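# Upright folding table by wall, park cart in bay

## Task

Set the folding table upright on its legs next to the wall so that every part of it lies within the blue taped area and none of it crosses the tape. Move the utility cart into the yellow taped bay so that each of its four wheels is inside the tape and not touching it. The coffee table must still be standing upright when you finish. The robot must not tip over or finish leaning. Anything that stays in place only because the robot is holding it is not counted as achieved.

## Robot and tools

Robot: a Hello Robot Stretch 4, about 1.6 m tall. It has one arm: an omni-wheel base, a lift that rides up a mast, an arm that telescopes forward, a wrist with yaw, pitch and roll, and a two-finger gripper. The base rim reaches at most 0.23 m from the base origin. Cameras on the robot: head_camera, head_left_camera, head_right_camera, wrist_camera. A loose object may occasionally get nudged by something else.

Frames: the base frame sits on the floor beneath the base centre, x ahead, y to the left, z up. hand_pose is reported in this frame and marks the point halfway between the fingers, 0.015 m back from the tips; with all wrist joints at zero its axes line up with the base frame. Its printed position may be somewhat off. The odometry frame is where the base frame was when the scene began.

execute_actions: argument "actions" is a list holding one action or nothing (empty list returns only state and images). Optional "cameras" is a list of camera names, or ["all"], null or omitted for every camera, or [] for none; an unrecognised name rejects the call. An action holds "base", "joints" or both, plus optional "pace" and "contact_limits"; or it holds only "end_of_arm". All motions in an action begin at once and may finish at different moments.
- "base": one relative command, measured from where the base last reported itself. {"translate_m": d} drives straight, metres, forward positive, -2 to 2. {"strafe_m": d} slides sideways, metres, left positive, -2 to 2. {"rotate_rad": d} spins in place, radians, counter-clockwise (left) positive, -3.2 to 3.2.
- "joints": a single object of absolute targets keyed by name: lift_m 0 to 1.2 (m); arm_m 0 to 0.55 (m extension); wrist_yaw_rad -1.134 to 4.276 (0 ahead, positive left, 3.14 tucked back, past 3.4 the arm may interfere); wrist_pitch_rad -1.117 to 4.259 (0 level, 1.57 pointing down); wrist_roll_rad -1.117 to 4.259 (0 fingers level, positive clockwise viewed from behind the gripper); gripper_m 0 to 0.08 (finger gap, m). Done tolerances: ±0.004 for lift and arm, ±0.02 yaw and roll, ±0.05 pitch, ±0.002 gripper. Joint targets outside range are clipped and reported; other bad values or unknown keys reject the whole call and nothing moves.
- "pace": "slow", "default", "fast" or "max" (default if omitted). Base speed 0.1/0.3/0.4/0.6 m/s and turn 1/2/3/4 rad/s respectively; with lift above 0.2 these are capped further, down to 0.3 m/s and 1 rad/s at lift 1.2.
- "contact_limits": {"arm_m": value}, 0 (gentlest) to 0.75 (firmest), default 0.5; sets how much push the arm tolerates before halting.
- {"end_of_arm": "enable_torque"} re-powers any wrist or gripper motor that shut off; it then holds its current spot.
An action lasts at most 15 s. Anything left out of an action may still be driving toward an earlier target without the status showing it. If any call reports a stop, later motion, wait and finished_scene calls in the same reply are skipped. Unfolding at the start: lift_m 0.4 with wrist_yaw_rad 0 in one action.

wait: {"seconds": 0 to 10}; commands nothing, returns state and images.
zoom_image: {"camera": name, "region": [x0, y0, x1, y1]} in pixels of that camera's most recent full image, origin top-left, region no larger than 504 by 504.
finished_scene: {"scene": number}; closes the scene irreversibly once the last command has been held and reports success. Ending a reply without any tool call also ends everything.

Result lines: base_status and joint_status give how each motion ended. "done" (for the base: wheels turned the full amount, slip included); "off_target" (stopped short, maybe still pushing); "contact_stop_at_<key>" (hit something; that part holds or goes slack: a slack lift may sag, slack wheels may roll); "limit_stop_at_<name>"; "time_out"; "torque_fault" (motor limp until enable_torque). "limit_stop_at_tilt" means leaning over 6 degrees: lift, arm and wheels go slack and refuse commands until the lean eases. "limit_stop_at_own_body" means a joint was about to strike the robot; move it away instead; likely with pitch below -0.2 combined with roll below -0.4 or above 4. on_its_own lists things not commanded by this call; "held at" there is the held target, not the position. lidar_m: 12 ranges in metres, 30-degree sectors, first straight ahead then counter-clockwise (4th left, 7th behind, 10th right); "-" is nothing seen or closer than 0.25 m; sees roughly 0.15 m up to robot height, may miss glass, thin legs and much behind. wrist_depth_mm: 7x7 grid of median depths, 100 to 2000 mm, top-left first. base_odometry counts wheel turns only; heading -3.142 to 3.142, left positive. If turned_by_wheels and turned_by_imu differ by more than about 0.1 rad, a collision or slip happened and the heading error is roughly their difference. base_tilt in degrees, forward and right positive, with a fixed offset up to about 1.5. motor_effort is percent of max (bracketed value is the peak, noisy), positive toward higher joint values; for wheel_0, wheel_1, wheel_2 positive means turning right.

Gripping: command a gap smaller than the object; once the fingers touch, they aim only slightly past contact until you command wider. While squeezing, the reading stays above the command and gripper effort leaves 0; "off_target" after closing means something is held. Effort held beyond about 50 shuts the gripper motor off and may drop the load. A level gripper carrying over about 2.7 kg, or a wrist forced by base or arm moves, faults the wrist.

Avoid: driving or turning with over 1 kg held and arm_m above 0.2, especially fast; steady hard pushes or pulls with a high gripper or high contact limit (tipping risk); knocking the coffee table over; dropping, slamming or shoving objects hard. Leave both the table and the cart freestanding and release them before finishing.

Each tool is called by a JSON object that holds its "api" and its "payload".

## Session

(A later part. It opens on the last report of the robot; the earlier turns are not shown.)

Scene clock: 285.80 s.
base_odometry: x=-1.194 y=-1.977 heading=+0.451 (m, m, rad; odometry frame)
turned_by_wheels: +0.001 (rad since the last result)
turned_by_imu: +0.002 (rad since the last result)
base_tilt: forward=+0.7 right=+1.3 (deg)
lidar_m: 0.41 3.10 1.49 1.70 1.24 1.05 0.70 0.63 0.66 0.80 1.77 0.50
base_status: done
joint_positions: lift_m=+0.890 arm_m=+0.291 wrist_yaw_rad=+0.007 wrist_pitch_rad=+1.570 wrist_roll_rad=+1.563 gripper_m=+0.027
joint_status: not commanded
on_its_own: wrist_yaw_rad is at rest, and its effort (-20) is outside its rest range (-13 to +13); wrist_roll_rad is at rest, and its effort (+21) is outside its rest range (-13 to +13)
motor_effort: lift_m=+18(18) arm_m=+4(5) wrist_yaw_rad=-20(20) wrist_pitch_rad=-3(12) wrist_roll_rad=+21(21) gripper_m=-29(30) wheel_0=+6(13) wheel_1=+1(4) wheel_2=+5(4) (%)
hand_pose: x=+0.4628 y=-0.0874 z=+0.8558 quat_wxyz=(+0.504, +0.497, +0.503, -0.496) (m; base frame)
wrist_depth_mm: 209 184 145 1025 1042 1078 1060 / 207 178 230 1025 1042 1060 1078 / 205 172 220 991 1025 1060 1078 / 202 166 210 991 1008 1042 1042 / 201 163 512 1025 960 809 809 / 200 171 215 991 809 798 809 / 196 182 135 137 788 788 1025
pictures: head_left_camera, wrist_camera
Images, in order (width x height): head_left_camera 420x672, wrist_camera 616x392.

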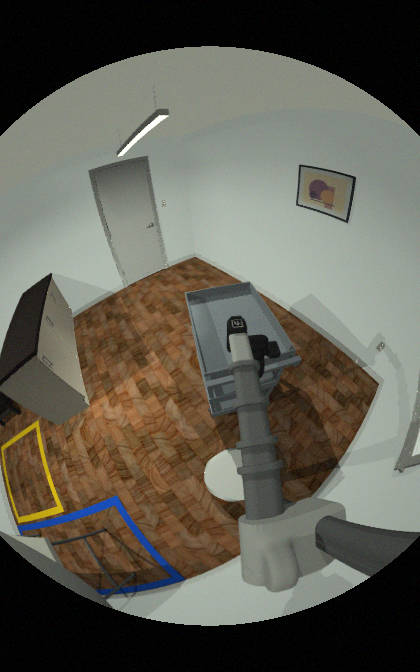

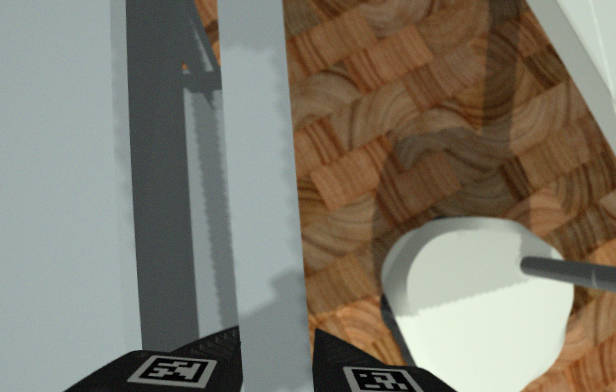

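{"api": "execute_actions", "payload": {"actions": [{"base":{"strafe_m":0.15},"pace":"slow"}], "cameras": []}}

{"api": "execute_actions", "payload": {"actions": [{"base":{"strafe_m":0.15},"joints":{"wrist_roll_rad":1.75},"pace":"slow"}], "cameras": []}}

{"api": "execute_actions", "payload": {"actions": [{"base":{"strafe_m":0.14},"joints":{"wrist_roll_rad":1.95},"pace":"slow"}], "cameras": ["head_camera","wrist_camera"]}}

Scene clock: 306.53 s.
base_odometry: x=-1.260 y=-1.842 heading=+0.450 (m, m, rad; odometry frame)
turned_by_wheels: -0.001 (rad since the last result)
turned_by_imu: -0.003 (rad since the last result)
base_tilt: forward=+0.7 right=+1.3 (deg)
lidar_m: 0.44 3.02 1.36 1.58 1.11 1.16 0.78 0.74 0.73 0.96 1.90 0.46
base_status: done
joint_positions: lift_m=+0.890 arm_m=+0.291 wrist_yaw_rad=-0.003 wrist_pitch_rad=+1.571 wrist_roll_rad=+1.572 gripper_m=+0.025
joint_status: not commanded
motor_effort: lift_m=+19(19) arm_m=+4(4) wrist_yaw_rad=+8(21) wrist_pitch_rad=-4(9) wrist_roll_rad=-5(20) gripper_m=-15(30) wheel_0=-7(7) wheel_1=-1(12) wheel_2=-1(4) (%)
hand_pose: x=+0.4620 y=-0.0874 z=+0.8558 quat_wxyz=(+0.499, +0.501, +0.499, -0.501) (m; base frame)
wrist_depth_mm: 209 213 192 148 1060 1060 1078 / 208 211 203 146 1042 1060 1078 / 205 207 224 145 1042 1060 1078 / 203 206 459 142 1025 1025 1060 / 201 202 521 141 960 809 820 / 198 200 445 140 842 809 809 / 197 197 136 137 778 809 1008
pictures: none
No camera images: the call's "cameras" was empty. Leave "cameras" out to get every camera's image.

Scene clock: 309.17 s.
base_odometry: x=-1.325 y=-1.707 heading=+0.449 (m, m, rad; odometry frame)
turned_by_wheels: -0.001 (rad since the last result)
turned_by_imu: -0.002 (rad since the last result)
base_tilt: forward=+0.7 right=+1.4 (deg)
lidar_m: 0.47 2.90 1.20 1.48 1.00 1.04 0.87 0.82 0.84 1.09 2.02 0.45
base_status: done
joint_positions: lift_m=+0.890 arm_m=+0.291 wrist_yaw_rad=-0.004 wrist_pitch_rad=+1.570 wrist_roll_rad=+1.754 gripper_m=+0.026
joint_status: all done
motor_effort: lift_m=+19(19) arm_m=+4(4) wrist_yaw_rad=+10(10) wrist_pitch_rad=-2(9) wrist_roll_rad=-9(21) gripper_m=-20(22) wheel_0=-7(13) wheel_1=-2(4) wheel_2=-2(0) (%)
hand_pose: x=+0.4620 y=-0.0874 z=+0.8558 quat_wxyz=(+0.451, +0.545, +0.451, -0.544) (m; base frame)
wrist_depth_mm: 210 213 202 149 1060 1078 1118 / 207 211 196 148 1042 1060 1078 / 206 208 200 145 1025 1060 1060 / 203 205 455 143 1008 820 1060 / 201 202 517 141 866 798 820 / 198 200 449 139 991 798 820 / 196 198 136 137 976 991 1008
pictures: none
No camera images: the call's "cameras" was empty. Leave "cameras" out to get every camera's image.

Scene clock: 311.70 s.
base_odometry: x=-1.385 y=-1.581 heading=+0.449 (m, m, rad; odometry frame)
turned_by_wheels: -0.001 (rad since the last result)
turned_by_imu: -0.002 (rad since the last result)
base_tilt: forward=+0.7 right=+1.3 (deg)
lidar_m: 0.48 2.28 1.11 1.37 0.89 0.91 0.96 0.89 0.93 1.18 2.13 0.42
base_status: done
joint_positions: lift_m=+0.890 arm_m=+0.291 wrist_yaw_rad=-0.004 wrist_pitch_rad=+1.567 wrist_roll_rad=+1.955 gripper_m=+0.026
joint_status: all done
on_its_own: wrist_roll_rad is at rest, and its effort (-14) is outside its rest range (-13 to +13)
motor_effort: lift_m=+19(19) arm_m=+4(4) wrist_yaw_rad=+10(11) wrist_pitch_rad=+6(6) wrist_roll_rad=-14(12) gripper_m=-23(23) wheel_0=-7(7) wheel_1=-1(5) wheel_2=-1(0) (%)
hand_pose: x=+0.4626 y=-0.0874 z=+0.8558 quat_wxyz=(+0.395, +0.588, +0.394, -0.586) (m; base frame)
wrist_depth_mm: 211 215 201 329 1060 1098 1098 / 208 212 198 148 1025 1078 1098 / 206 209 189 145 1025 1042 1060 / 204 207 220 143 904 820 831 / 202 203 500 141 904 809 831 / 199 200 469 139 991 809 1008 / 198 198 136 137 976 1008 1008
pictures: head_camera, wrist_camera
Images, in order (width x height): head_camera 420x560, wrist_camera 616x392.

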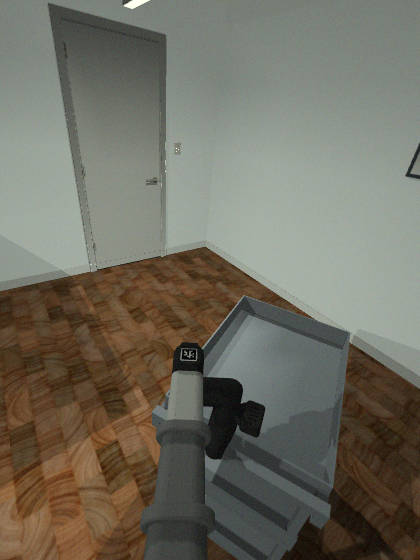

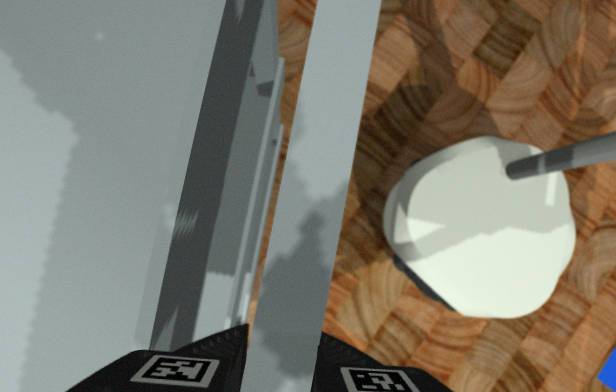

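{"api": "execute_actions", "payload": {"actions": [{"base":{"strafe_m":0.12},"joints":{"wrist_roll_rad":2.15},"pace":"slow"}], "cameras": []}}

{"api": "execute_actions", "payload": {"actions": [{"base":{"translate_m":0.12},"joints":{"wrist_roll_rad":2.3},"pace":"slow"}], "cameras": []}}

{"api": "execute_actions", "payload": {"actions": [{"base":{"strafe_m":0.1},"joints":{"wrist_roll_rad":2.5},"pace":"slow"}], "cameras": ["head_camera","wrist_camera"]}}

Scene clock: 321.47 s.
base_odometry: x=-1.437 y=-1.473 heading=+0.448 (m, m, rad; odometry frame)
turned_by_wheels: -0.001 (rad since the last result)
turned_by_imu: -0.003 (rad since the last result)
base_tilt: forward=+0.7 right=+1.3 (deg)
lidar_m: 0.49 1.61 0.99 1.25 1.00 0.80 1.03 0.95 0.96 1.29 2.24 0.37
base_status: done
joint_positions: lift_m=+0.890 arm_m=+0.291 wrist_yaw_rad=-0.004 wrist_pitch_rad=+1.568 wrist_roll_rad=+2.155 gripper_m=+0.026
joint_status: all done
motor_effort: lift_m=+19(19) arm_m=+3(4) wrist_yaw_rad=+11(10) wrist_pitch_rad=+5(12) wrist_roll_rad=-12(14) gripper_m=-24(23) wheel_0=-8(11) wheel_1=-1(8) wheel_2=-1(2) (%)
hand_pose: x=+0.4626 y=-0.0874 z=+0.8558 quat_wxyz=(+0.334, +0.624, +0.333, -0.622) (m; base frame)
wrist_depth_mm: 211 214 204 349 1078 1098 1078 / 208 212 196 148 1060 1078 1060 / 206 210 193 145 891 820 1060 / 204 207 219 144 831 809 1025 / 202 204 492 141 1025 809 1025 / 199 200 466 139 1008 1008 1025 / 198 199 136 138 976 991 991
pictures: none
No camera images: the call's "cameras" was empty. Leave "cameras" out to get every camera's image.

Scene clock: 323.97 s.
base_odometry: x=-1.329 y=-1.421 heading=+0.448 (m, m, rad; odometry frame)
turned_by_wheels: +0.000 (rad since the last result)
turned_by_imu: +0.000 (rad since the last result)
base_tilt: forward=+0.7 right=+1.3 (deg)
lidar_m: 0.50 2.00 0.93 1.13 1.36 0.90 1.13 1.06 1.08 1.39 0.36 0.33
base_status: done
joint_positions: lift_m=+0.890 arm_m=+0.291 wrist_yaw_rad=-0.005 wrist_pitch_rad=+1.574 wrist_roll_rad=+2.303 gripper_m=+0.025
joint_status: all done
motor_effort: lift_m=+19(19) arm_m=+3(4) wrist_yaw_rad=+11(13) wrist_pitch_rad=-13(20) wrist_roll_rad=-7(10) gripper_m=-17(24) wheel_0=+5(8) wheel_1=+1(6) wheel_2=-2(8) (%)
hand_pose: x=+0.4612 y=-0.0874 z=+0.8558 quat_wxyz=(+0.286, +0.645, +0.287, -0.648) (m; base frame)
wrist_depth_mm: 211 214 199 150 1078 1098 569 / 208 212 191 148 1060 842 1078 / 206 208 213 145 831 831 1078 / 203 206 455 143 820 809 1060 / 200 204 521 141 1008 1025 1042 / 198 200 449 140 976 1025 1025 / 195 198 136 137 991 1025 1025
pictures: none
No camera images: the call's "cameras" was empty. Leave "cameras" out to get every camera's image.

Scene clock: 326.13 s.
base_odometry: x=-1.372 y=-1.331 heading=+0.448 (m, m, rad; odometry frame)
turned_by_wheels: +0.000 (rad since the last result)
turned_by_imu: -0.001 (rad since the last result)
base_tilt: forward=+0.7 right=+1.4 (deg)
lidar_m: 0.49 1.61 0.86 1.06 1.66 0.84 1.05 1.10 1.15 1.47 0.40 0.32
base_status: done
joint_positions: lift_m=+0.890 arm_m=+0.291 wrist_yaw_rad=+0.001 wrist_pitch_rad=+1.566 wrist_roll_rad=+2.501 gripper_m=+0.024
joint_status: all done
motor_effort: lift_m=+19(19) arm_m=+3(3) wrist_yaw_rad=-4(16) wrist_pitch_rad=+13(14) wrist_roll_rad=-1(13) gripper_m=-11(23) wheel_0=-5(11) wheel_1=+0(7) wheel_2=+1(5) (%)
hand_pose: x=+0.4634 y=-0.0874 z=+0.8557 quat_wxyz=(+0.224, +0.673, +0.223, -0.669) (m; base frame)
wrist_depth_mm: 212 214 208 149 1042 1060 1060 / 209 211 223 147 831 842 1078 / 206 208 488 145 820 831 1042 / 205 206 462 143 891 820 1042 / 202 204 455 141 991 1025 1025 / 199 200 449 140 991 1025 1025 / 197 198 135 137 976 1008 1008
pictures: head_camera, wrist_camera
Images, in order (width x height): head_camera 420x560, wrist_camera 616x392.

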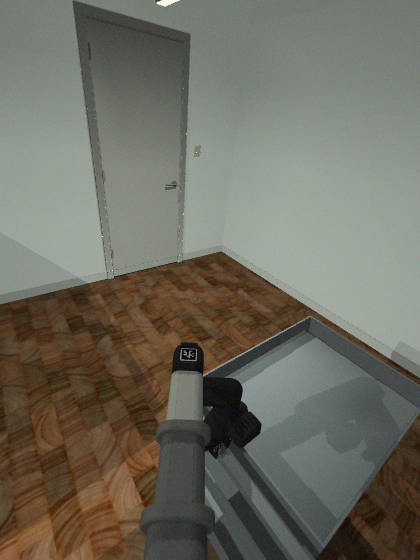

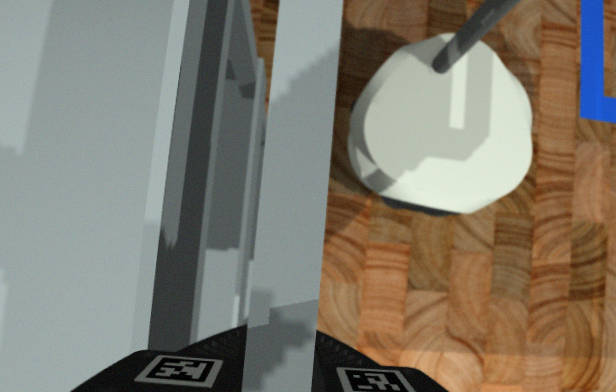

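{"api": "execute_actions", "payload": {"actions": [{"base":{"translate_m":-0.1},"pace":"slow"}], "cameras": []}}

{"api": "execute_actions", "payload": {"actions": [{"base":{"strafe_m":0.2},"pace":"slow"}], "cameras": []}}

{"api": "execute_actions", "payload": {"actions": [{"base":{"translate_m":-0.16},"pace":"slow"}], "cameras": []}}

{"api": "execute_actions", "payload": {"actions": [{"base":{"strafe_m":0.2},"pace":"slow"}], "cameras": []}}

{"api": "execute_actions", "payload": {"actions": [{"base":{"translate_m":-0.13},"pace":"slow"}], "cameras": []}}

{"api": "execute_actions", "payload": {"actions": [{"base":{"strafe_m":0.08},"pace":"slow"}], "cameras": ["head_camera","wrist_camera","head_left_camera"]}}

Scene clock: 344.10 s.
base_odometry: x=-1.462 y=-1.374 heading=+0.448 (m, m, rad; odometry frame)
turned_by_wheels: +0.000 (rad since the last result)
turned_by_imu: +0.000 (rad since the last result)
base_tilt: forward=+0.7 right=+1.3 (deg)
lidar_m: 0.50 1.24 0.91 1.16 1.26 0.76 0.96 1.03 1.05 1.38 0.45 0.34
base_status: done
joint_positions: lift_m=+0.890 arm_m=+0.292 wrist_yaw_rad=+0.006 wrist_pitch_rad=+1.565 wrist_roll_rad=+2.496 gripper_m=+0.025
joint_status: not commanded
on_its_own: wrist_yaw_rad is at rest, and its effort (-19) is outside its rest range (-13 to +13)
motor_effort: lift_m=+19(19) arm_m=+3(3) wrist_yaw_rad=-19(19) wrist_pitch_rad=+14(18) wrist_roll_rad=+12(12) gripper_m=-20(20) wheel_0=-1(9) wheel_1=+0(1) wheel_2=+4(8) (%)
hand_pose: x=+0.4642 y=-0.0874 z=+0.8557 quat_wxyz=(+0.227, +0.672, +0.226, -0.668) (m; base frame)
wrist_depth_mm: 211 211 303 148 1060 1078 1078 / 208 209 213 146 831 831 1078 / 207 207 214 145 820 831 1060 / 203 167 214 143 891 831 1042 / 202 167 214 141 1008 1042 1060 / 200 165 212 140 976 991 1042 / 196 181 136 137 1008 1008 1008
pictures: none
No camera images: the call's "cameras" was empty. Leave "cameras" out to get every camera's image.

Scene clock: 347.23 s.
base_odometry: x=-1.549 y=-1.194 heading=+0.447 (m, m, rad; odometry frame)
turned_by_wheels: -0.001 (rad since the last result)
turned_by_imu: -0.003 (rad since the last result)
base_tilt: forward=+0.7 right=+1.3 (deg)
lidar_m: 0.50 0.77 0.78 1.95 1.64 0.67 0.75 1.16 1.19 1.53 0.31 0.29
base_status: done
joint_positions: lift_m=+0.890 arm_m=+0.292 wrist_yaw_rad=-0.007 wrist_pitch_rad=+1.573 wrist_roll_rad=+2.506 gripper_m=+0.026
joint_status: not commanded
on_its_own: wrist_yaw_rad is at rest, and its effort (+20) is outside its rest range (-13 to +13); wrist_roll_rad is at rest, and its effort (-16) is outside its rest range (-13 to +13)
motor_effort: lift_m=+20(19) arm_m=+3(3) wrist_yaw_rad=+20(21) wrist_pitch_rad=-8(15) wrist_roll_rad=-16(16) gripper_m=-27(28) wheel_0=-7(13) wheel_1=-2(0) wheel_2=-6(6) (%)
hand_pose: x=+0.4613 y=-0.0874 z=+0.8557 quat_wxyz=(+0.218, +0.672, +0.219, -0.673) (m; base frame)
wrist_depth_mm: 211 216 214 373 854 1060 1098 / 210 213 200 427 820 842 1078 / 207 210 195 146 831 820 1078 / 204 207 208 144 866 831 1042 / 202 204 488 142 1025 1008 1042 / 199 201 508 139 1008 1008 1025 / 197 199 135 137 976 991 1008
pictures: none
No camera images: the call's "cameras" was empty. Leave "cameras" out to get every camera's image.

Scene clock: 350.13 s.
base_odometry: x=-1.693 y=-1.263 heading=+0.447 (m, m, rad; odometry frame)
turned_by_wheels: +0.000 (rad since the last result)
turned_by_imu: +0.001 (rad since the last result)
base_tilt: forward=+0.7 right=+1.3 (deg)
lidar_m: 0.48 0.90 0.91 1.97 1.14 0.51 0.63 1.01 1.05 1.37 0.44 0.34
base_status: done
joint_positions: lift_m=+0.890 arm_m=+0.292 wrist_yaw_rad=+0.004 wrist_pitch_rad=+1.566 wrist_roll_rad=+2.497 gripper_m=+0.025
joint_status: not commanded
on_its_own: wrist_yaw_rad is at rest, and its effort (-14) is outside its rest range (-13 to +13)
motor_effort: lift_m=+19(19) arm_m=+3(3) wrist_yaw_rad=-14(21) wrist_pitch_rad=+9(15) wrist_roll_rad=+9(16) gripper_m=-16(27) wheel_0=+0(4) wheel_1=-2(2) wheel_2=+5(9) (%)
hand_pose: x=+0.4639 y=-0.0874 z=+0.8557 quat_wxyz=(+0.226, +0.672, +0.225, -0.669) (m; base frame)
wrist_depth_mm: 211 212 219 148 1042 1060 1078 / 209 211 227 146 809 820 1060 / 206 207 462 145 820 809 1078 / 204 205 469 143 904 831 1078 / 202 202 488 141 991 1025 1042 / 198 163 213 140 991 1008 1025 / 198 181 136 137 960 991 991
pictures: none
No camera images: the call's "cameras" was empty. Leave "cameras" out to get every camera's image.

Scene clock: 353.27 s.
base_odometry: x=-1.779 y=-1.083 heading=+0.447 (m, m, rad; odometry frame)
turned_by_wheels: -0.001 (rad since the last result)
turned_by_imu: -0.002 (rad since the last result)
base_tilt: forward=+0.7 right=+1.3 (deg)
lidar_m: 0.49 0.78 0.78 1.75 1.52 0.57 0.45 1.02 1.15 1.50 0.36 0.30
base_status: done
joint_positions: lift_m=+0.890 arm_m=+0.292 wrist_yaw_rad=-0.005 wrist_pitch_rad=+1.573 wrist_roll_rad=+2.504 gripper_m=+0.026
joint_status: not commanded
on_its_own: wrist_yaw_rad is at rest, and its effort (+14) is outside its rest range (-13 to +13)
motor_effort: lift_m=+19(19) arm_m=+3(3) wrist_yaw_rad=+14(14) wrist_pitch_rad=-8(12) wrist_roll_rad=-9(10) gripper_m=-21(21) wheel_0=-5(13) wheel_1=+0(4) wheel_2=-2(6) (%)
hand_pose: x=+0.4616 y=-0.0874 z=+0.8557 quat_wxyz=(+0.220, +0.671, +0.220, -0.673) (m; base frame)
wrist_depth_mm: 211 216 202 151 1060 1078 1078 / 209 213 196 148 809 854 1078 / 208 209 196 146 809 820 1060 / 203 206 226 143 854 820 1042 / 201 204 492 142 1008 1025 1025 / 199 200 452 140 976 1008 1008 / 196 199 136 137 976 991 1008
pictures: none
No camera images: the call's "cameras" was empty. Leave "cameras" out to get every camera's image.

Scene clock: 355.83 s.
base_odometry: x=-1.896 y=-1.139 heading=+0.447 (m, m, rad; odometry frame)
turned_by_wheels: +0.000 (rad since the last result)
turned_by_imu: +0.001 (rad since the last result)
base_tilt: forward=+0.7 right=+1.3 (deg)
lidar_m: 0.51 0.88 0.91 1.87 1.07 0.41 0.33 0.75 1.06 1.35 0.44 0.32
base_status: done
joint_positions: lift_m=+0.890 arm_m=+0.292 wrist_yaw_rad=+0.004 wrist_pitch_rad=+1.566 wrist_roll_rad=+2.498 gripper_m=+0.025
joint_status: not commanded
on_its_own: wrist_yaw_rad is at rest, and its effort (-14) is outside its rest range (-13 to +13)
motor_effort: lift_m=+20(20) arm_m=+2(3) wrist_yaw_rad=-14(15) wrist_pitch_rad=+11(15) wrist_roll_rad=+8(10) gripper_m=-16(22) wheel_0=+0(6) wheel_1=+0(6) wheel_2=+5(7) (%)
hand_pose: x=+0.4639 y=-0.0874 z=+0.8557 quat_wxyz=(+0.226, +0.672, +0.225, -0.669) (m; base frame)
wrist_depth_mm: 211 213 309 148 1078 1098 1098 / 208 211 224 146 820 842 1078 / 206 207 231 144 809 809 1060 / 204 205 466 143 891 831 1042 / 201 202 488 141 1025 1042 1042 / 199 163 496 139 976 1008 1042 / 196 180 136 137 976 1008 1008
pictures: none
No camera images: the call's "cameras" was empty. Leave "cameras" out to get every camera's image.

Scene clock: 357.77 s.
base_odometry: x=-1.931 y=-1.067 heading=+0.447 (m, m, rad; odometry frame)
turned_by_wheels: +0.000 (rad since the last result)
turned_by_imu: -0.001 (rad since the last result)
base_tilt: forward=+0.7 right=+1.3 (deg)
lidar_m: 0.48 0.84 0.86 1.84 1.23 0.46 0.35 0.53 1.07 1.43 0.35 0.31
base_status: done
joint_positions: lift_m=+0.890 arm_m=+0.292 wrist_yaw_rad=-0.001 wrist_pitch_rad=+1.572 wrist_roll_rad=+2.500 gripper_m=+0.024
joint_status: not commanded
motor_effort: lift_m=+20(20) arm_m=+2(3) wrist_yaw_rad=+2(15) wrist_pitch_rad=-7(14) wrist_roll_rad=+1(8) gripper_m=-12(16) wheel_0=-6(12) wheel_1=+1(9) wheel_2=-2(3) (%)
hand_pose: x=+0.4622 y=-0.0874 z=+0.8557 quat_wxyz=(+0.222, +0.671, +0.223, -0.671) (m; base frame)
wrist_depth_mm: 211 214 209 150 1078 1060 1098 / 209 212 224 147 831 842 1060 / 207 208 521 145 820 831 1078 / 204 206 459 143 842 809 1042 / 201 203 466 142 991 1025 1060 / 199 200 445 140 976 1008 1025 / 196 197 136 137 960 1008 991
pictures: head_camera, head_left_camera, wrist_camera
Images, in order (width x height): head_camera 420x560, head_left_camera 420x672, wrist_camera 616x392.

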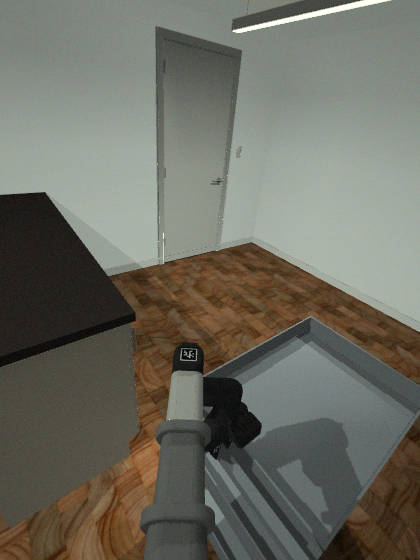

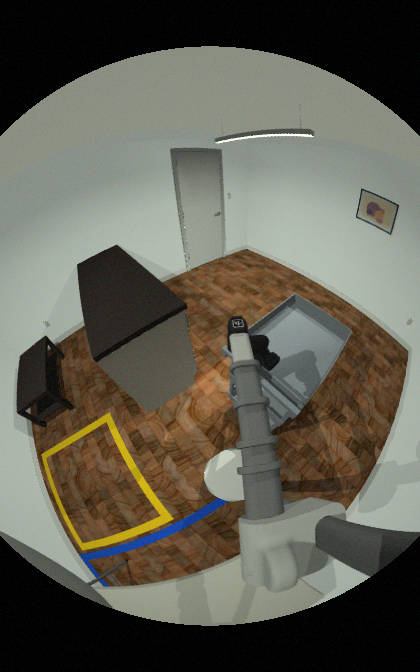

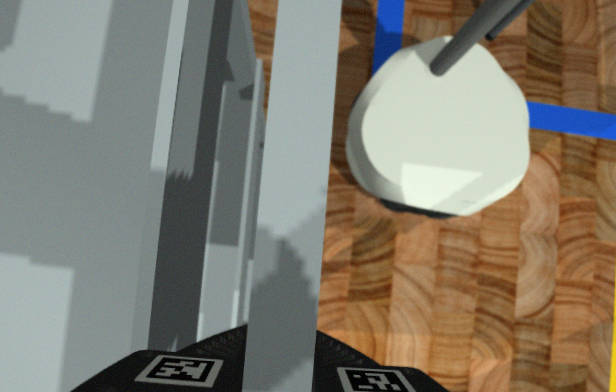

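{"api": "execute_actions", "payload": {"actions": [{"joints":{"gripper_m":0.055}}], "cameras": []}}

{"api": "execute_actions", "payload": {"actions": [{"joints":{"lift_m":1.02}}], "cameras": []}}

{"api": "execute_actions", "payload": {"actions": [{"base":{"strafe_m":-0.75},"joints":{"arm_m":0,"wrist_roll_rad":1.57},"pace":"slow"}], "cameras": ["head_left_camera","head_right_camera"]}}

Scene clock: 367.90 s.
base_odometry: x=-1.931 y=-1.067 heading=+0.447 (m, m, rad; odometry frame)
turned_by_wheels: +0.000 (rad since the last result)
turned_by_imu: +0.000 (rad since the last result)
base_tilt: forward=+0.7 right=+1.3 (deg)
lidar_m: 0.50 0.85 0.88 1.85 1.25 0.46 0.37 0.51 1.12 1.44 0.35 0.32
base_status: not commanded
joint_positions: lift_m=+0.890 arm_m=+0.292 wrist_yaw_rad=-0.001 wrist_pitch_rad=+1.570 wrist_roll_rad=+2.500 gripper_m=+0.055
joint_status: all done
motor_effort: lift_m=+20(20) arm_m=+3(2) wrist_yaw_rad=+1(2) wrist_pitch_rad=-5(7) wrist_roll_rad=+0(0) gripper_m=+2(14) wheel_0=-3(6) wheel_1=+1(1) wheel_2=-1(1) (%)
hand_pose: x=+0.4625 y=-0.0874 z=+0.8557 quat_wxyz=(+0.223, +0.671, +0.223, -0.671) (m; base frame)
wrist_depth_mm: 211 215 213 149 1060 1060 1118 / 210 211 230 147 831 842 1078 / 206 208 530 145 809 842 1042 / 204 206 459 143 878 831 1060 / 201 202 500 142 1025 1025 1060 / 198 199 442 140 1008 1008 1025 / 196 127 137 138 135 991 1025
pictures: none
No camera images: the call's "cameras" was empty. Leave "cameras" out to get every camera's image.

Scene clock: 369.50 s.
base_odometry: x=-1.931 y=-1.067 heading=+0.447 (m, m, rad; odometry frame)
turned_by_wheels: +0.000 (rad since the last result)
turned_by_imu: +0.000 (rad since the last result)
base_tilt: forward=+0.7 right=+1.4 (deg)
lidar_m: 0.43 0.84 0.85 1.82 1.25 0.46 0.34 0.65 1.11 1.45 0.34 0.31
base_status: not commanded
joint_positions: lift_m=+1.020 arm_m=+0.292 wrist_yaw_rad=+0.000 wrist_pitch_rad=+1.570 wrist_roll_rad=+2.500 gripper_m=+0.055
joint_status: all done
motor_effort: lift_m=+25(28) arm_m=+3(3) wrist_yaw_rad=+0(1) wrist_pitch_rad=+1(2) wrist_roll_rad=+1(0) gripper_m=+2(1) wheel_0=-3(3) wheel_1=+1(1) wheel_2=+0(1) (%)
hand_pose: x=+0.4625 y=-0.0874 z=+0.9852 quat_wxyz=(+0.223, +0.671, +0.223, -0.671) (m; base frame)
wrist_depth_mm: 340 345 349 1182 1205 1229 1229 / 336 342 347 1160 960 1205 1205 / 332 338 342 960 946 960 1205 / 329 336 338 1118 960 1138 1160 / 324 329 336 1118 1138 1160 1138 / 322 325 330 1118 1118 1138 1160 / 317 127 260 1098 135 1138 1160
pictures: none
No camera images: the call's "cameras" was empty. Leave "cameras" out to get every camera's image.

Scene clock: 378.17 s.
base_odometry: x=-1.607 y=-1.743 heading=+0.447 (m, m, rad; odometry frame)
turned_by_wheels: +0.000 (rad since the last result)
turned_by_imu: -0.002 (rad since the last result)
base_tilt: forward=+0.7 right=+1.3 (deg)
lidar_m: 0.53 0.48 0.49 2.48 0.75 0.80 0.69 0.64 0.66 0.84 1.89 2.31
base_status: done
joint_positions: lift_m=+1.020 arm_m=+0.001 wrist_yaw_rad=+0.000 wrist_pitch_rad=+1.570 wrist_roll_rad=+1.571 gripper_m=+0.055
joint_status: all done
motor_effort: lift_m=+25(25) arm_m=-5(5) wrist_yaw_rad=-1(0) wrist_pitch_rad=-3(2) wrist_roll_rad=-1(5) gripper_m=+1(2) wheel_0=+1(4) wheel_1=-1(7) wheel_2=+0(2) (%)
hand_pose: x=+0.1721 y=-0.0874 z=+0.9852 quat_wxyz=(+0.500, +0.500, +0.500, -0.500) (m; base frame)
wrist_depth_mm: 1118 1138 1138 1182 1205 991 778 / 1098 1138 1160 1160 1182 1078 854 / 1118 1118 1138 1160 1182 1182 946 / 1098 1098 1118 1118 1138 1205 1060 / 1078 1098 1098 917 917 1182 1098 / 917 1078 1118 904 917 1138 332 / 597 127 1078 1078 135 1160 1160
pictures: head_left_camera, head_right_camera
Images, in order (width x height): head_left_camera 420x672, head_right_camera 420x672.

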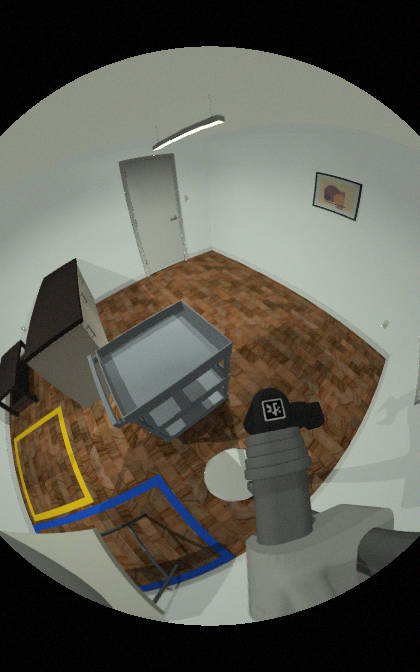

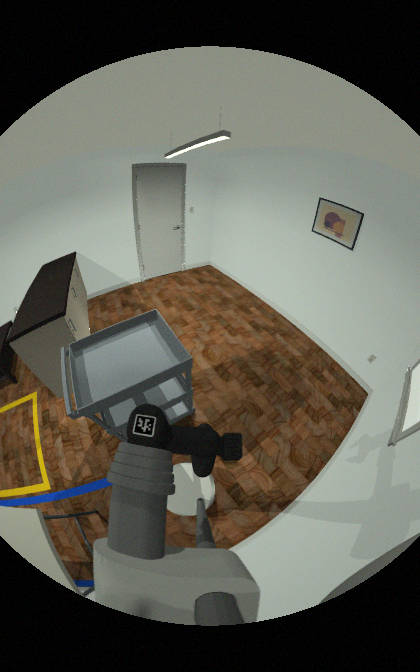

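{"api": "execute_actions", "payload": {"actions": [{"base":{"rotate_rad":-0.88}}], "cameras": []}}

{"api": "execute_actions", "payload": {"actions": [{"base":{"translate_m":0.9}}], "cameras": []}}

{"api": "execute_actions", "payload": {"actions": [{"base":{"strafe_m":0.7}}], "cameras": []}}

{"api": "execute_actions", "payload": {"actions": [{"base":{"rotate_rad":3.1}}], "cameras": ["head_camera","wrist_camera","head_left_camera"]}}

Scene clock: 392.43 s.
base_odometry: x=-1.607 y=-1.743 heading=-0.433 (m, m, rad; odometry frame)
turned_by_wheels: -0.880 (rad since the last result)
turned_by_imu: -0.892 (rad since the last result)
base_tilt: forward=+0.7 right=+1.3 (deg)
lidar_m: 2.25 2.39 0.50 0.47 0.52 2.56 0.75 0.83 0.67 0.64 0.68 1.02
base_status: done
joint_positions: lift_m=+1.020 arm_m=+0.001 wrist_yaw_rad=+0.000 wrist_pitch_rad=+1.570 wrist_roll_rad=+1.571 gripper_m=+0.055
joint_status: not commanded
motor_effort: lift_m=+25(25) arm_m=-5(5) wrist_yaw_rad=-1(1) wrist_pitch_rad=+0(1) wrist_roll_rad=+0(1) gripper_m=+2(2) wheel_0=+4(7) wheel_1=+2(3) wheel_2=+0(6) (%)
hand_pose: x=+0.1721 y=-0.0874 z=+0.9853 quat_wxyz=(+0.500, +0.500, +0.500, -0.500) (m; base frame)
wrist_depth_mm: 1118 1160 1060 1042 960 891 842 / 1098 1118 1138 1138 1182 1138 1098 / 1098 1118 1118 1160 1138 1182 1205 / 1098 1098 1138 1182 1138 1160 1205 / 1042 1078 1098 917 917 1160 1160 / 1060 1060 1078 904 917 1138 330 / 1042 127 1060 1098 135 1138 1138
pictures: none
No camera images: the call's "cameras" was empty. Leave "cameras" out to get every camera's image.

Scene clock: 396.90 s.
base_odometry: x=-0.790 y=-2.120 heading=-0.433 (m, m, rad; odometry frame)
turned_by_wheels: +0.000 (rad since the last result)
turned_by_imu: -0.004 (rad since the last result)
base_tilt: forward=+0.7 right=+1.3 (deg)
lidar_m: 1.35 1.43 2.09 3.01 0.71 0.67 1.68 0.97 0.72 0.67 0.74 1.04
base_status: done
joint_positions: lift_m=+1.020 arm_m=+0.001 wrist_yaw_rad=+0.000 wrist_pitch_rad=+1.570 wrist_roll_rad=+1.571 gripper_m=+0.055
joint_status: not commanded
motor_effort: lift_m=+25(25) arm_m=-4(5) wrist_yaw_rad=+0(1) wrist_pitch_rad=-2(1) wrist_roll_rad=-1(0) gripper_m=+2(2) wheel_0=+0(6) wheel_1=-1(7) wheel_2=+0(10) (%)
hand_pose: x=+0.1721 y=-0.0874 z=+0.9853 quat_wxyz=(+0.500, +0.500, +0.500, -0.500) (m; base frame)
wrist_depth_mm: 1118 1098 1138 1098 1060 1025 946 / 1098 1138 1138 1160 1160 1205 1229 / 1098 1098 1118 1118 1182 1182 1205 / 1078 1098 1118 1138 1138 1160 1205 / 1078 1098 1138 917 917 1160 1182 / 1060 1078 1098 904 917 1118 332 / 1042 127 1060 1098 136 1138 1138
pictures: none
No camera images: the call's "cameras" was empty. Leave "cameras" out to get every camera's image.

Scene clock: 400.57 s.
base_odometry: x=-0.496 y=-1.485 heading=-0.432 (m, m, rad; odometry frame)
turned_by_wheels: +0.000 (rad since the last result)
turned_by_imu: -0.001 (rad since the last result)
base_tilt: forward=+0.6 right=+1.3 (deg)
lidar_m: 1.39 1.50 2.15 2.32 1.50 0.48 0.45 0.50 1.45 1.40 1.47 1.44
base_status: done
joint_positions: lift_m=+1.020 arm_m=+0.001 wrist_yaw_rad=+0.000 wrist_pitch_rad=+1.570 wrist_roll_rad=+1.571 gripper_m=+0.055
joint_status: not commanded
motor_effort: lift_m=+24(25) arm_m=-4(4) wrist_yaw_rad=-1(0) wrist_pitch_rad=-1(1) wrist_roll_rad=-1(0) gripper_m=+1(2) wheel_0=+1(8) wheel_1=+1(8) wheel_2=-1(0) (%)
hand_pose: x=+0.1721 y=-0.0874 z=+0.9853 quat_wxyz=(+0.500, +0.500, +0.500, -0.500) (m; base frame)
wrist_depth_mm: 1118 1138 1160 1160 1229 1205 1255 / 1098 1138 1118 1160 1205 1229 1205 / 1078 1118 1138 1182 1182 1182 1229 / 1078 1098 1118 1160 1182 1160 1160 / 1078 1078 1118 917 917 1025 1025 / 1060 1078 1078 904 917 1138 332 / 1060 127 1118 1078 135 1138 1008
pictures: none
No camera images: the call's "cameras" was empty. Leave "cameras" out to get every camera's image.

Scene clock: 403.87 s.
base_odometry: x=-0.496 y=-1.485 heading=+2.667 (m, m, rad; odometry frame)
turned_by_wheels: +3.100 (rad since the last result)
turned_by_imu: +3.138 (rad since the last result)
base_tilt: forward=+0.7 right=+1.3 (deg)
lidar_m: 0.46 0.50 1.45 1.41 1.47 1.45 1.42 1.50 2.13 2.29 1.52 0.49
base_status: done
joint_positions: lift_m=+1.020 arm_m=+0.001 wrist_yaw_rad=+0.000 wrist_pitch_rad=+1.570 wrist_roll_rad=+1.571 gripper_m=+0.055
joint_status: not commanded
motor_effort: lift_m=+23(24) arm_m=-5(5) wrist_yaw_rad=-1(0) wrist_pitch_rad=-3(2) wrist_roll_rad=-1(1) gripper_m=+2(2) wheel_0=-3(7) wheel_1=-1(4) wheel_2=+0(6) (%)
hand_pose: x=+0.1722 y=-0.0874 z=+0.9854 quat_wxyz=(+0.500, +0.500, +0.500, -0.500) (m; base frame)
wrist_depth_mm: 1118 1138 1138 1182 1205 1205 1205 / 1118 1118 1118 1160 1160 1205 1205 / 1098 1118 1098 1118 1160 1138 1182 / 634 917 1118 1160 1138 1118 1182 / 627 960 1098 917 917 1160 1160 / 634 931 1118 904 904 1138 330 / 615 127 1078 1078 135 1138 1160
pictures: head_camera, head_left_camera, wrist_camera
Images, in order (width x height): head_camera 420x560, head_left_camera 420x672, wrist_camera 616x392.

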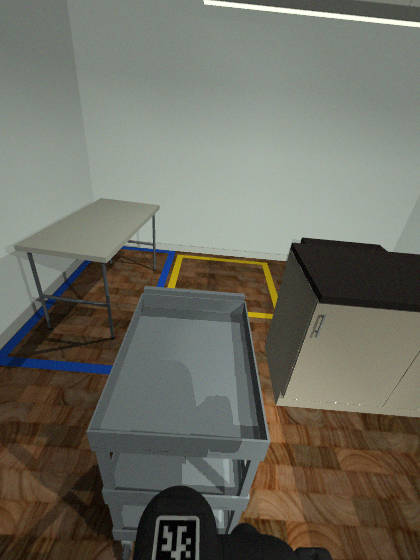

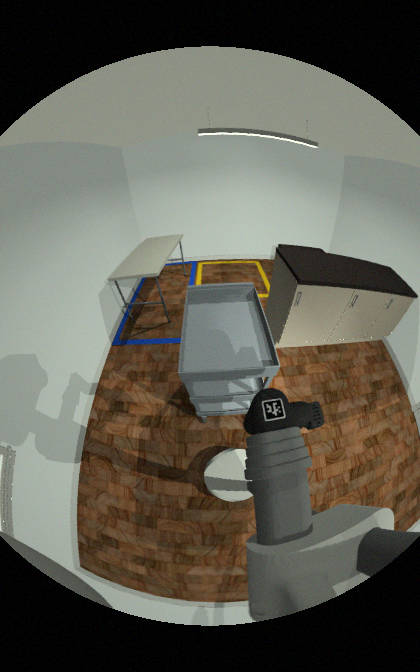

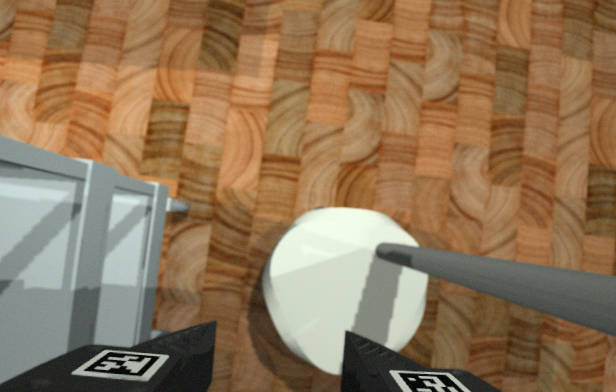

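{"api": "execute_actions", "payload": {"actions": [{"base":{"strafe_m":0.16},"joints":{"arm_m":0.29}}], "cameras": ["head_camera","wrist_camera"]}}

Scene clock: 414.23 s.
base_odometry: x=-0.570 y=-1.627 heading=+2.667 (m, m, rad; odometry frame)
turned_by_wheels: +0.000 (rad since the last result)
turned_by_imu: -0.001 (rad since the last result)
base_tilt: forward=+0.7 right=+1.3 (deg)
lidar_m: 0.46 1.72 1.29 1.24 1.29 1.44 1.40 1.49 2.15 2.47 1.52 0.49
base_status: done
joint_positions: lift_m=+1.020 arm_m=+0.289 wrist_yaw_rad=+0.000 wrist_pitch_rad=+1.570 wrist_roll_rad=+1.570 gripper_m=+0.055
joint_status: all done
motor_effort: lift_m=+23(23) arm_m=+5(6) wrist_yaw_rad=-2(2) wrist_pitch_rad=+1(1) wrist_roll_rad=+0(1) gripper_m=+2(1) wheel_0=+1(7) wheel_1=-2(10) wheel_2=+1(1) (%)
hand_pose: x=+0.4603 y=-0.0874 z=+0.9854 quat_wxyz=(+0.500, +0.500, +0.500, -0.500) (m; base frame)
wrist_depth_mm: 336 342 347 1182 1182 1229 1205 / 334 340 343 1138 1182 1205 1229 / 330 336 340 1138 1182 1182 1182 / 327 330 334 1138 1160 1182 1182 / 322 329 336 1118 946 946 1182 / 320 325 330 1098 917 917 1160 / 315 127 259 1098 135 931 1138
pictures: head_camera, wrist_camera
Images, in order (width x height): head_camera 420x560, wrist_camera 616x392.

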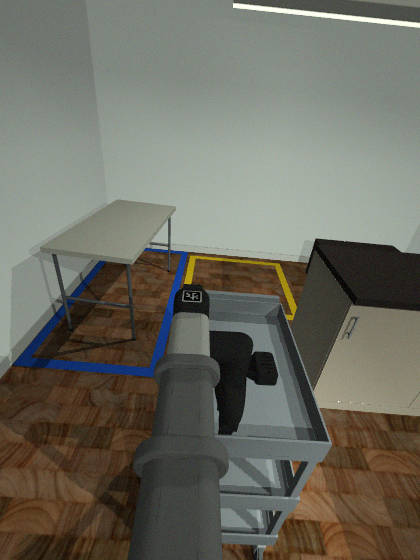

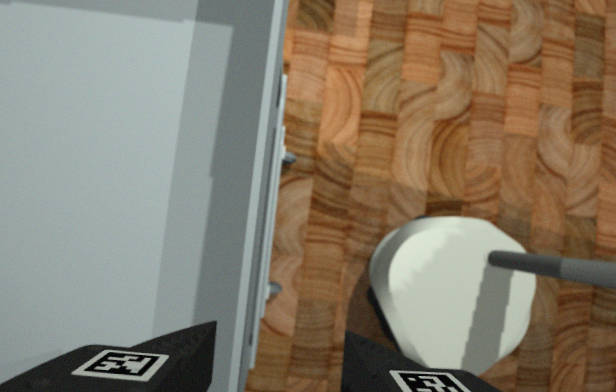

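{"api": "execute_actions", "payload": {"actions": [{"joints":{"arm_m":0.315,"lift_m":0.94}}], "cameras": ["wrist_camera"]}}

Scene clock: 419.73 s.
base_odometry: x=-0.570 y=-1.627 heading=+2.667 (m, m, rad; odometry frame)
turned_by_wheels: +0.000 (rad since the last result)
turned_by_imu: -0.001 (rad since the last result)
base_tilt: forward=+0.7 right=+1.4 (deg)
lidar_m: 0.45 1.70 1.30 1.24 1.31 1.42 1.40 1.47 2.14 2.47 1.52 0.48
base_status: not commanded
joint_positions: lift_m=+0.940 arm_m=+0.314 wrist_yaw_rad=+0.000 wrist_pitch_rad=+1.570 wrist_roll_rad=+1.570 gripper_m=+0.055
joint_status: all done
motor_effort: lift_m=+18(22) arm_m=+4(6) wrist_yaw_rad=+0(1) wrist_pitch_rad=-1(1) wrist_roll_rad=+0(1) gripper_m=+1(2) wheel_0=+1(1) wheel_1=-1(2) wheel_2=+0(0) (%)
hand_pose: x=+0.4853 y=-0.0874 z=+0.9058 quat_wxyz=(+0.500, +0.500, +0.500, -0.500) (m; base frame)
wrist_depth_mm: 258 264 267 272 1138 1138 1118 / 256 259 263 267 1078 1118 1118 / 254 255 262 1078 1078 1098 1098 / 251 254 258 1042 1078 1078 1098 / 247 251 256 1042 1042 854 1098 / 246 248 253 1025 904 866 854 / 242 127 249 1025 135 831 1060
pictures: wrist_camera
Images, in order (width x height): wrist_camera 616x392.

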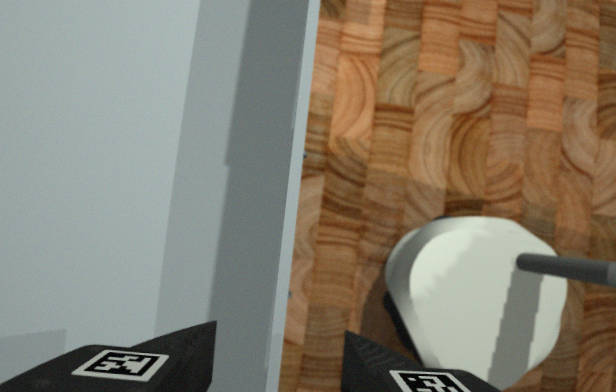

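{"api": "execute_actions", "payload": {"actions": [{"joints":{"lift_m":0.89}}], "cameras": []}}

{"api": "execute_actions", "payload": {"actions": [{"joints":{"gripper_m":0.004}}], "cameras": ["wrist_camera"]}}

Scene clock: 427.30 s.
base_odometry: x=-0.570 y=-1.627 heading=+2.667 (m, m, rad; odometry frame)
turned_by_wheels: +0.000 (rad since the last result)
turned_by_imu: -0.001 (rad since the last result)
base_tilt: forward=+0.7 right=+1.4 (deg)
lidar_m: 0.47 1.68 1.28 1.25 1.28 1.45 1.40 1.50 2.12 2.47 1.49 0.47
base_status: not commanded
joint_positions: lift_m=+0.890 arm_m=+0.314 wrist_yaw_rad=+0.000 wrist_pitch_rad=+1.570 wrist_roll_rad=+1.570 gripper_m=+0.055
joint_status: all done
motor_effort: lift_m=+18(19) arm_m=+4(5) wrist_yaw_rad=-1(0) wrist_pitch_rad=+0(2) wrist_roll_rad=+0(1) gripper_m=+2(2) wheel_0=+1(1) wheel_1=-2(2) wheel_2=+0(0) (%)
hand_pose: x=+0.4853 y=-0.0874 z=+0.8558 quat_wxyz=(+0.500, +0.500, +0.500, -0.500) (m; base frame)
wrist_depth_mm: 209 213 216 220 1042 1060 1078 / 207 210 213 216 1042 1060 1098 / 206 208 212 214 1042 1042 1060 / 203 206 208 1008 1042 1042 1060 / 200 203 206 960 976 809 809 / 198 202 205 976 904 809 809 / 196 127 202 991 135 788 809
pictures: none
No camera images: the call's "cameras" was empty. Leave "cameras" out to get every camera's image.

Scene clock: 428.57 s.
base_odometry: x=-0.570 y=-1.627 heading=+2.667 (m, m, rad; odometry frame)
turned_by_wheels: +0.000 (rad since the last result)
turned_by_imu: +0.000 (rad since the last result)
base_tilt: forward=+0.7 right=+1.3 (deg)
lidar_m: 0.46 1.71 1.30 1.23 1.32 1.45 1.39 1.49 2.12 2.46 1.53 0.47
base_status: not commanded
joint_positions: lift_m=+0.890 arm_m=+0.314 wrist_yaw_rad=-0.001 wrist_pitch_rad=+1.568 wrist_roll_rad=+1.572 gripper_m=+0.005
joint_status: all done
motor_effort: lift_m=+18(18) arm_m=+4(5) wrist_yaw_rad=+2(2) wrist_pitch_rad=+6(7) wrist_roll_rad=-4(5) gripper_m=-15(12) wheel_0=+1(1) wheel_1=-2(2) wheel_2=+1(1) (%)
hand_pose: x=+0.4858 y=-0.0874 z=+0.8558 quat_wxyz=(+0.500, +0.501, +0.499, -0.500) (m; base frame)
wrist_depth_mm: 209 213 216 219 1060 1060 1060 / 208 212 214 217 1025 1042 1098 / 204 208 211 214 1025 1042 1042 / 203 206 209 991 1008 1042 1060 / 201 204 206 991 1008 809 809 / 198 202 204 976 904 809 820 / 196 200 136 136 960 788 809
pictures: wrist_camera
Images, in order (width x height): wrist_camera 616x392.

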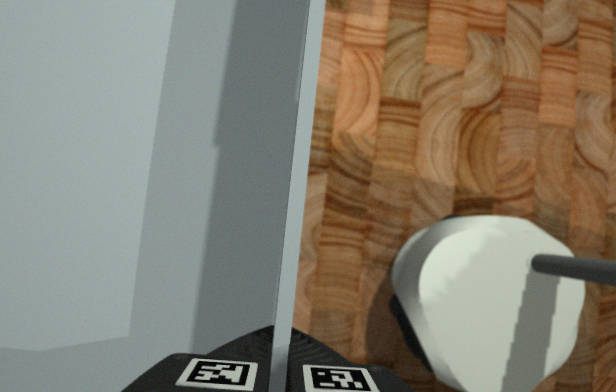

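{"api": "execute_actions", "payload": {"actions": [{"base":{"translate_m":0.15},"joints":{"wrist_roll_rad":1.68},"pace":"slow"}], "cameras": []}}

{"api": "execute_actions", "payload": {"actions": [{"base":{"translate_m":0.15},"pace":"slow"}], "cameras": ["head_camera","wrist_camera"]}}

Scene clock: 442.23 s.
base_odometry: x=-0.703 y=-1.559 heading=+2.667 (m, m, rad; odometry frame)
turned_by_wheels: +0.000 (rad since the last result)
turned_by_imu: -0.001 (rad since the last result)
base_tilt: forward=+0.7 right=+1.3 (deg)
lidar_m: 0.47 1.54 1.29 1.24 1.27 1.60 1.56 1.65 2.36 2.47 1.32 0.50
base_status: done
joint_positions: lift_m=+0.890 arm_m=+0.314 wrist_yaw_rad=-0.001 wrist_pitch_rad=+1.571 wrist_roll_rad=+1.680 gripper_m=+0.005
joint_status: all done
motor_effort: lift_m=+18(18) arm_m=+4(4) wrist_yaw_rad=+2(7) wrist_pitch_rad=-3(13) wrist_roll_rad=+2(19) gripper_m=-14(19) wheel_0=+2(4) wheel_1=+2(1) wheel_2=-3(5) (%)
hand_pose: x=+0.4851 y=-0.0874 z=+0.8558 quat_wxyz=(+0.472, +0.527, +0.472, -0.527) (m; base frame)
wrist_depth_mm: 210 213 217 220 1042 1098 1098 / 207 210 213 218 1042 1060 1060 / 205 209 211 1025 1042 1060 1078 / 202 206 209 1008 1008 842 1060 / 201 204 207 991 960 809 820 / 198 202 205 991 976 809 809 / 196 200 135 136 976 788 1025
pictures: none
No camera images: the call's "cameras" was empty. Leave "cameras" out to get every camera's image.

Scene clock: 445.00 s.
base_odometry: x=-0.836 y=-1.490 heading=+2.667 (m, m, rad; odometry frame)
turned_by_wheels: +0.000 (rad since the last result)
turned_by_imu: -0.002 (rad since the last result)
base_tilt: forward=+0.7 right=+1.3 (deg)
lidar_m: 0.47 1.42 1.27 1.23 1.27 1.75 1.69 1.80 2.55 2.50 1.13 0.46
base_status: done
joint_positions: lift_m=+0.890 arm_m=+0.314 wrist_yaw_rad=-0.006 wrist_pitch_rad=+1.572 wrist_roll_rad=+1.684 gripper_m=+0.005
joint_status: not commanded
on_its_own: wrist_yaw_rad is at rest, and its effort (+16) is outside its rest range (-13 to +13)
motor_effort: lift_m=+18(18) arm_m=+4(4) wrist_yaw_rad=+16(16) wrist_pitch_rad=-8(13) wrist_roll_rad=-12(12) gripper_m=-20(20) wheel_0=-1(8) wheel_1=+0(5) wheel_2=-5(9) (%)
hand_pose: x=+0.4844 y=-0.0874 z=+0.8558 quat_wxyz=(+0.469, +0.529, +0.469, -0.529) (m; base frame)
wrist_depth_mm: 209 213 217 220 1060 1078 1098 / 207 210 214 217 1042 1078 1060 / 205 208 212 214 1025 1060 1078 / 202 206 208 213 1025 831 1060 / 200 204 208 991 960 820 809 / 198 202 204 976 991 798 809 / 196 199 135 137 976 788 1025
pictures: head_camera, wrist_camera
Images, in order (width x height): head_camera 420x560, wrist_camera 616x392.

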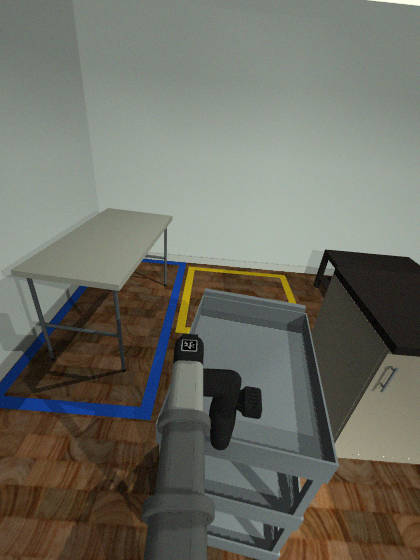

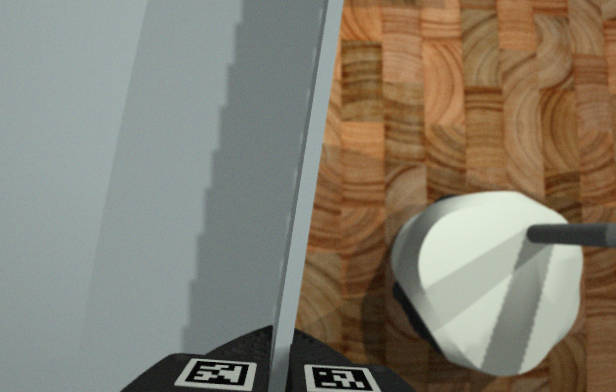

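{"api": "execute_actions", "payload": {"actions": [{"base":{"strafe_m":-0.03},"pace":"slow"}], "cameras": []}}

{"api": "execute_actions", "payload": {"actions": [{"base":{"translate_m":0.2},"pace":"slow"}], "cameras": []}}

{"api": "execute_actions", "payload": {"actions": [{"base":{"strafe_m":-0.025},"pace":"slow"}], "cameras": []}}

{"api": "execute_actions", "payload": {"actions": [{"base":{"translate_m":0.2},"pace":"slow"}], "cameras": ["head_camera","wrist_camera"]}}

Scene clock: 456.67 s.
base_odometry: x=-0.822 y=-1.463 heading=+2.667 (m, m, rad; odometry frame)
turned_by_wheels: +0.000 (rad since the last result)
turned_by_imu: -0.001 (rad since the last result)
base_tilt: forward=+0.7 right=+1.3 (deg)
lidar_m: 0.47 1.42 1.30 1.27 1.33 1.76 1.70 1.80 2.53 2.46 1.13 0.48
base_status: done
joint_positions: lift_m=+0.890 arm_m=+0.314 wrist_yaw_rad=-0.004 wrist_pitch_rad=+1.570 wrist_roll_rad=+1.683 gripper_m=+0.005
joint_status: not commanded
motor_effort: lift_m=+18(18) arm_m=+4(4) wrist_yaw_rad=+10(17) wrist_pitch_rad=+1(9) wrist_roll_rad=-8(12) gripper_m=-16(20) wheel_0=+1(9) wheel_1=-1(3) wheel_2=-1(5) (%)
hand_pose: x=+0.4850 y=-0.0874 z=+0.8558 quat_wxyz=(+0.470, +0.528, +0.470, -0.528) (m; base frame)
wrist_depth_mm: 210 212 216 219 1042 1078 1098 / 207 211 214 216 1042 1060 1078 / 206 209 211 214 1042 1025 1060 / 202 206 210 1008 1025 842 1060 / 201 204 206 976 991 809 809 / 199 202 204 976 991 798 798 / 196 198 135 137 991 788 1008
pictures: none
No camera images: the call's "cameras" was empty. Leave "cameras" out to get every camera's image.

Scene clock: 459.93 s.
base_odometry: x=-1.000 y=-1.372 heading=+2.666 (m, m, rad; odometry frame)
turned_by_wheels: -0.001 (rad since the last result)
turned_by_imu: -0.003 (rad since the last result)
base_tilt: forward=+0.7 right=+1.3 (deg)
lidar_m: 0.46 1.22 1.28 1.25 1.35 1.86 1.90 2.01 2.55 2.08 0.91 0.46
base_status: done
joint_positions: lift_m=+0.890 arm_m=+0.314 wrist_yaw_rad=-0.008 wrist_pitch_rad=+1.572 wrist_roll_rad=+1.686 gripper_m=+0.005
joint_status: not commanded
on_its_own: wrist_yaw_rad is at rest, and its effort (+22) is outside its rest range (-13 to +13); wrist_roll_rad is at rest, and its effort (-17) is outside its rest range (-13 to +13)
motor_effort: lift_m=+18(18) arm_m=+4(4) wrist_yaw_rad=+22(21) wrist_pitch_rad=-9(14) wrist_roll_rad=-17(17) gripper_m=-26(25) wheel_0=-1(6) wheel_1=-2(4) wheel_2=-6(8) (%)
hand_pose: x=+0.4842 y=-0.0874 z=+0.8558 quat_wxyz=(+0.468, +0.530, +0.468, -0.530) (m; base frame)
wrist_depth_mm: 209 214 217 220 1060 1060 1098 / 208 211 214 216 1042 1042 1078 / 206 209 211 215 1008 1060 1078 / 203 206 210 212 1008 842 1078 / 200 203 206 211 960 820 820 / 198 202 204 976 976 798 820 / 196 199 128 137 991 798 1025
pictures: none
No camera images: the call's "cameras" was empty. Leave "cameras" out to get every camera's image.

Scene clock: 461.13 s.
base_odometry: x=-0.989 y=-1.350 heading=+2.666 (m, m, rad; odometry frame)
turned_by_wheels: +0.000 (rad since the last result)
turned_by_imu: +0.000 (rad since the last result)
base_tilt: forward=+0.7 right=+1.3 (deg)
lidar_m: 0.46 1.23 1.33 1.29 1.37 1.94 1.90 2.00 2.49 2.08 0.89 0.48
base_status: done
joint_positions: lift_m=+0.890 arm_m=+0.314 wrist_yaw_rad=-0.006 wrist_pitch_rad=+1.571 wrist_roll_rad=+1.685 gripper_m=+0.005
joint_status: not commanded
on_its_own: wrist_yaw_rad is at rest, and its effort (+17) is outside its rest range (-13 to +13); wrist_roll_rad is at rest, and its effort (-14) is outside its rest range (-13 to +13)
motor_effort: lift_m=+18(18) arm_m=+4(4) wrist_yaw_rad=+17(23) wrist_pitch_rad=-7(9) wrist_roll_rad=-14(17) gripper_m=-23(26) wheel_0=+3(7) wheel_1=-1(8) wheel_2=-3(3) (%)
hand_pose: x=+0.4845 y=-0.0874 z=+0.8558 quat_wxyz=(+0.469, +0.529, +0.469, -0.529) (m; base frame)
wrist_depth_mm: 208 213 216 220 1078 1078 1098 / 207 211 213 217 1060 1078 1078 / 205 208 211 214 1025 1060 1098 / 202 206 208 213 1008 831 1078 / 200 204 206 991 946 809 809 / 198 202 205 976 991 798 809 / 197 199 135 137 976 798 1025
pictures: none
No camera images: the call's "cameras" was empty. Leave "cameras" out to get every camera's image.

Scene clock: 464.40 s.
base_odometry: x=-1.166 y=-1.258 heading=+2.665 (m, m, rad; odometry frame)
turned_by_wheels: -0.001 (rad since the last result)
turned_by_imu: -0.004 (rad since the last result)
base_tilt: forward=+0.7 right=+1.3 (deg)
lidar_m: 0.47 1.05 1.32 1.27 1.34 1.90 2.11 2.22 2.51 1.43 0.79 0.46
base_status: done
joint_positions: lift_m=+0.890 arm_m=+0.314 wrist_yaw_rad=-0.010 wrist_pitch_rad=+1.572 wrist_roll_rad=+1.688 gripper_m=+0.006
joint_status: not commanded
on_its_own: wrist_yaw_rad is at rest, and its effort (+29) is outside its rest range (-13 to +13); wrist_roll_rad is at rest, and its effort (-23) is outside its rest range (-13 to +13)
motor_effort: lift_m=+18(18) arm_m=+4(4) wrist_yaw_rad=+29(28) wrist_pitch_rad=-6(15) wrist_roll_rad=-23(23) gripper_m=-32(32) wheel_0=-4(6) wheel_1=-3(2) wheel_2=-7(12) (%)
hand_pose: x=+0.4840 y=-0.0874 z=+0.8558 quat_wxyz=(+0.467, +0.531, +0.467, -0.531) (m; base frame)
wrist_depth_mm: 211 213 217 220 1078 1098 1060 / 208 212 215 216 1042 1060 1078 / 205 208 211 213 1042 1078 1098 / 202 206 210 211 1025 831 1060 / 201 204 206 210 960 798 831 / 197 202 204 976 991 809 820 / 196 199 127 137 991 809 1025
pictures: head_camera, wrist_camera
Images, in order (width x height): head_camera 420x560, wrist_camera 616x392.

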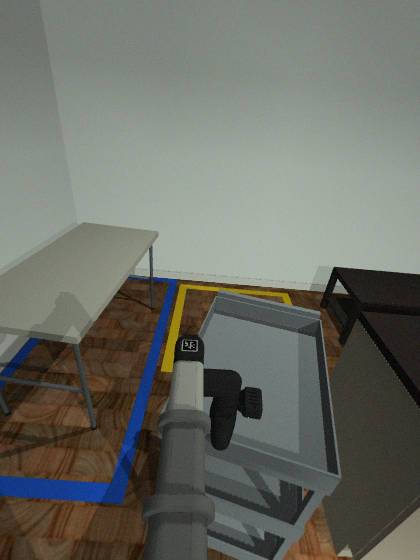

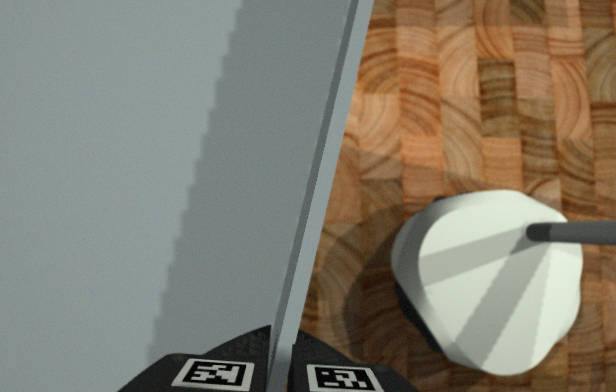

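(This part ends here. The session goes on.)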